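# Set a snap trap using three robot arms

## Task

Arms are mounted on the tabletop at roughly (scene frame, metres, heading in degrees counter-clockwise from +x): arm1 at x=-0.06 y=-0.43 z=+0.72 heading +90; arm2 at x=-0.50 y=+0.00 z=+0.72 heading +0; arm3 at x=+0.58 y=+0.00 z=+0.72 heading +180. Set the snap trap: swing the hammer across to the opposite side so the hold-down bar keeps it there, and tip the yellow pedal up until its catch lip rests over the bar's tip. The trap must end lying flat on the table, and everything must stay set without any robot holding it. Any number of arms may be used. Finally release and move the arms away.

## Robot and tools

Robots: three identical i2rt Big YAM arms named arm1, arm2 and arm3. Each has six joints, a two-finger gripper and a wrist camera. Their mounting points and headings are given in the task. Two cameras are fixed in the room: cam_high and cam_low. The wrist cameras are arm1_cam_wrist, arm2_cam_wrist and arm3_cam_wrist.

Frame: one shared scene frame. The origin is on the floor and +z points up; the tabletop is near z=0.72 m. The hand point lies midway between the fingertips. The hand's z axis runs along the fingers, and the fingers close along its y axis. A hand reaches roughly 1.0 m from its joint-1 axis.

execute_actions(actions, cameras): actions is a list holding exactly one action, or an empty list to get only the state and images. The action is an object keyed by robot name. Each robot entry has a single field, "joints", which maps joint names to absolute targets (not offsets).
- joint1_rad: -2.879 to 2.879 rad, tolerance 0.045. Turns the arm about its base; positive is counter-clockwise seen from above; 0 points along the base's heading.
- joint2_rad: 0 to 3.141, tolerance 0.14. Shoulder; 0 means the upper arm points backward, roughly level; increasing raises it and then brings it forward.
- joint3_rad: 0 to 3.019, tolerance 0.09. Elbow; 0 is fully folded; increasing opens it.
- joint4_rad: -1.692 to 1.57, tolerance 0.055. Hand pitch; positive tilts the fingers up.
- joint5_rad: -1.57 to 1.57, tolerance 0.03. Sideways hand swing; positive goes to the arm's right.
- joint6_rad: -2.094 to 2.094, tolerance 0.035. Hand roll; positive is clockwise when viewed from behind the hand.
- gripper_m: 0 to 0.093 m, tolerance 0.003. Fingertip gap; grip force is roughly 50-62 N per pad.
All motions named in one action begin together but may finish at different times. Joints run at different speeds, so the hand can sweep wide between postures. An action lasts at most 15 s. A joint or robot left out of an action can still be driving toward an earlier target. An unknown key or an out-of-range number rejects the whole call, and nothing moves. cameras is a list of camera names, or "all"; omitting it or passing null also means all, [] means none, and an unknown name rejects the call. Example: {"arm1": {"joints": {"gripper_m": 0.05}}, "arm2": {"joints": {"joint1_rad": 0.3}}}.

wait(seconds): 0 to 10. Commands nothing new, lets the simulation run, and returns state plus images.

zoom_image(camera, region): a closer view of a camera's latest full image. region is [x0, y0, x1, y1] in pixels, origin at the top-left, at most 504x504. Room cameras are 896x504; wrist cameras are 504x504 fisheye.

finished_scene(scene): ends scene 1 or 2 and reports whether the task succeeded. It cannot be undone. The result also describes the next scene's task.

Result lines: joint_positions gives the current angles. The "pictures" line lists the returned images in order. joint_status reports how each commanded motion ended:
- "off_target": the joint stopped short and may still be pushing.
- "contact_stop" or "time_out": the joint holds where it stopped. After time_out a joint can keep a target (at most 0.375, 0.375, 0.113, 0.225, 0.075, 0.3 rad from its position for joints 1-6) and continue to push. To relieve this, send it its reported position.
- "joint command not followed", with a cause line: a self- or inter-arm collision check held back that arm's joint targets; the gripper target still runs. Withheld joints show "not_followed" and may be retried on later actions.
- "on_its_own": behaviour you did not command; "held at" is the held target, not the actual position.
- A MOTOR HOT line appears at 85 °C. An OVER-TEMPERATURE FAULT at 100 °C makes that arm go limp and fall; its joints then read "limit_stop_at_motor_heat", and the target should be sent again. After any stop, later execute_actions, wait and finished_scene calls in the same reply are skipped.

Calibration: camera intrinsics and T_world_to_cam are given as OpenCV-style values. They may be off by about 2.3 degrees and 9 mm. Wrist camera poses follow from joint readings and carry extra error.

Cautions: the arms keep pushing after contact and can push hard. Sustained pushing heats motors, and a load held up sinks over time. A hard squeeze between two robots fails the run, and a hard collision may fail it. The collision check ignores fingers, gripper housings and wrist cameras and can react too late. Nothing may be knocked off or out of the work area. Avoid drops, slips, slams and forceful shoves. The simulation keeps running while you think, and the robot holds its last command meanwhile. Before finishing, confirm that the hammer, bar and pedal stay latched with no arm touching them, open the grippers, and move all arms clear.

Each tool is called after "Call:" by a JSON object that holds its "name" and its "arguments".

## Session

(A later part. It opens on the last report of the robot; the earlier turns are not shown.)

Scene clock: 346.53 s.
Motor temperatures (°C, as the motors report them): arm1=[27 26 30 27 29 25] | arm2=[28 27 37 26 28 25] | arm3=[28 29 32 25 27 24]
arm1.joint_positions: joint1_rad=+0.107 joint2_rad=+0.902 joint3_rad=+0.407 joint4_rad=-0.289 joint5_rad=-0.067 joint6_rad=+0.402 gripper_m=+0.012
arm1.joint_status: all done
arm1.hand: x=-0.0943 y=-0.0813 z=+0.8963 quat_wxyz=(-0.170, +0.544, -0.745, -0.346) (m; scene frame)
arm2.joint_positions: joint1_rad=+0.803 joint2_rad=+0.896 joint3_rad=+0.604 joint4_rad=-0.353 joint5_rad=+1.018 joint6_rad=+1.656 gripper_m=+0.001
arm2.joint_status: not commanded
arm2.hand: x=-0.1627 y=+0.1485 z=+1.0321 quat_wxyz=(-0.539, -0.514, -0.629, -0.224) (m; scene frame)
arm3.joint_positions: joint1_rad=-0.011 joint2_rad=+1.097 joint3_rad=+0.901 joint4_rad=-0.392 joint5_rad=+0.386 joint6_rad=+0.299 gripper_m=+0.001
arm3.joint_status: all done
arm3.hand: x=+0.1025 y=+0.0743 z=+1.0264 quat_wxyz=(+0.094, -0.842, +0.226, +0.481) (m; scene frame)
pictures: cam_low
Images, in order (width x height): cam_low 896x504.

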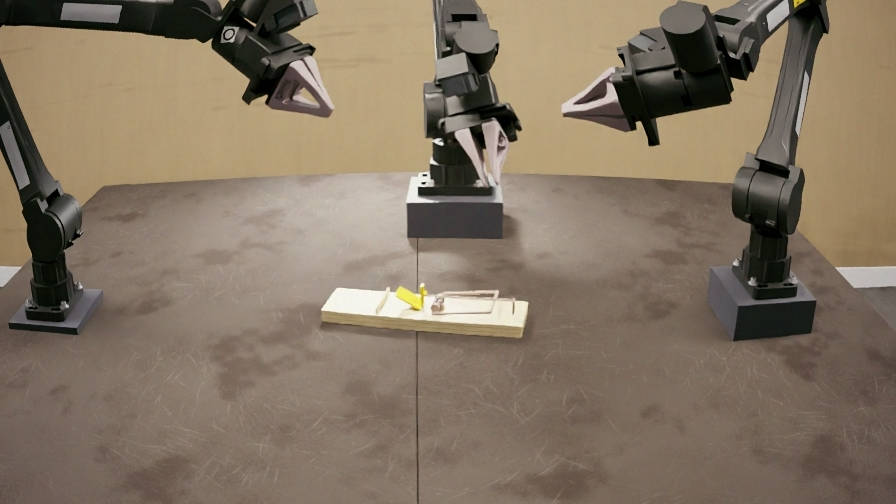

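Call:
{"name": "execute_actions", "arguments": {"actions": [{"arm1":{"joints":{"joint2_rad":0.5,"joint4_rad":-0.6}},"arm3":{"joints":{"joint2_rad":0.8,"joint4_rad":-0.7}}}], "cameras": []}}

Call:
{"name": "finished_scene", "arguments": {"scene": 2}}

Scene clock: 353.27 s.
Motor temperatures (°C, as the motors report them): arm1=[27 26 30 27 29 25] | arm2=[28 27 37 26 28 25] | arm3=[28 29 33 25 27 24]
arm1.joint_positions: joint1_rad=+0.107 joint2_rad=+0.499 joint3_rad=+0.407 joint4_rad=-0.589 joint5_rad=-0.067 joint6_rad=+0.402 gripper_m=+0.012
arm1.joint_status: all done
arm1.hand: x=-0.0895 y=-0.1385 z=+0.9630 quat_wxyz=(-0.195, +0.533, -0.727, -0.386) (m; scene frame)
arm2.joint_positions: joint1_rad=+0.803 joint2_rad=+0.896 joint3_rad=+0.604 joint4_rad=-0.353 joint5_rad=+1.018 joint6_rad=+1.656 gripper_m=+0.001
arm2.joint_status: not commanded
arm2.hand: x=-0.1627 y=+0.1485 z=+1.0321 quat_wxyz=(-0.539, -0.514, -0.629, -0.224) (m; scene frame)
arm3.joint_positions: joint1_rad=-0.011 joint2_rad=+0.801 joint3_rad=+0.901 joint4_rad=-0.692 joint5_rad=+0.386 joint6_rad=+0.299 gripper_m=+0.001
arm3.joint_status: all done
arm3.hand: x=+0.2001 y=+0.0743 z=+1.0894 quat_wxyz=(+0.095, -0.843, +0.226, +0.479) (m; scene frame)
pictures: none
No camera images: the call's "cameras" was empty. Leave "cameras" out to get every camera's image.

The scene is finished: the task was done.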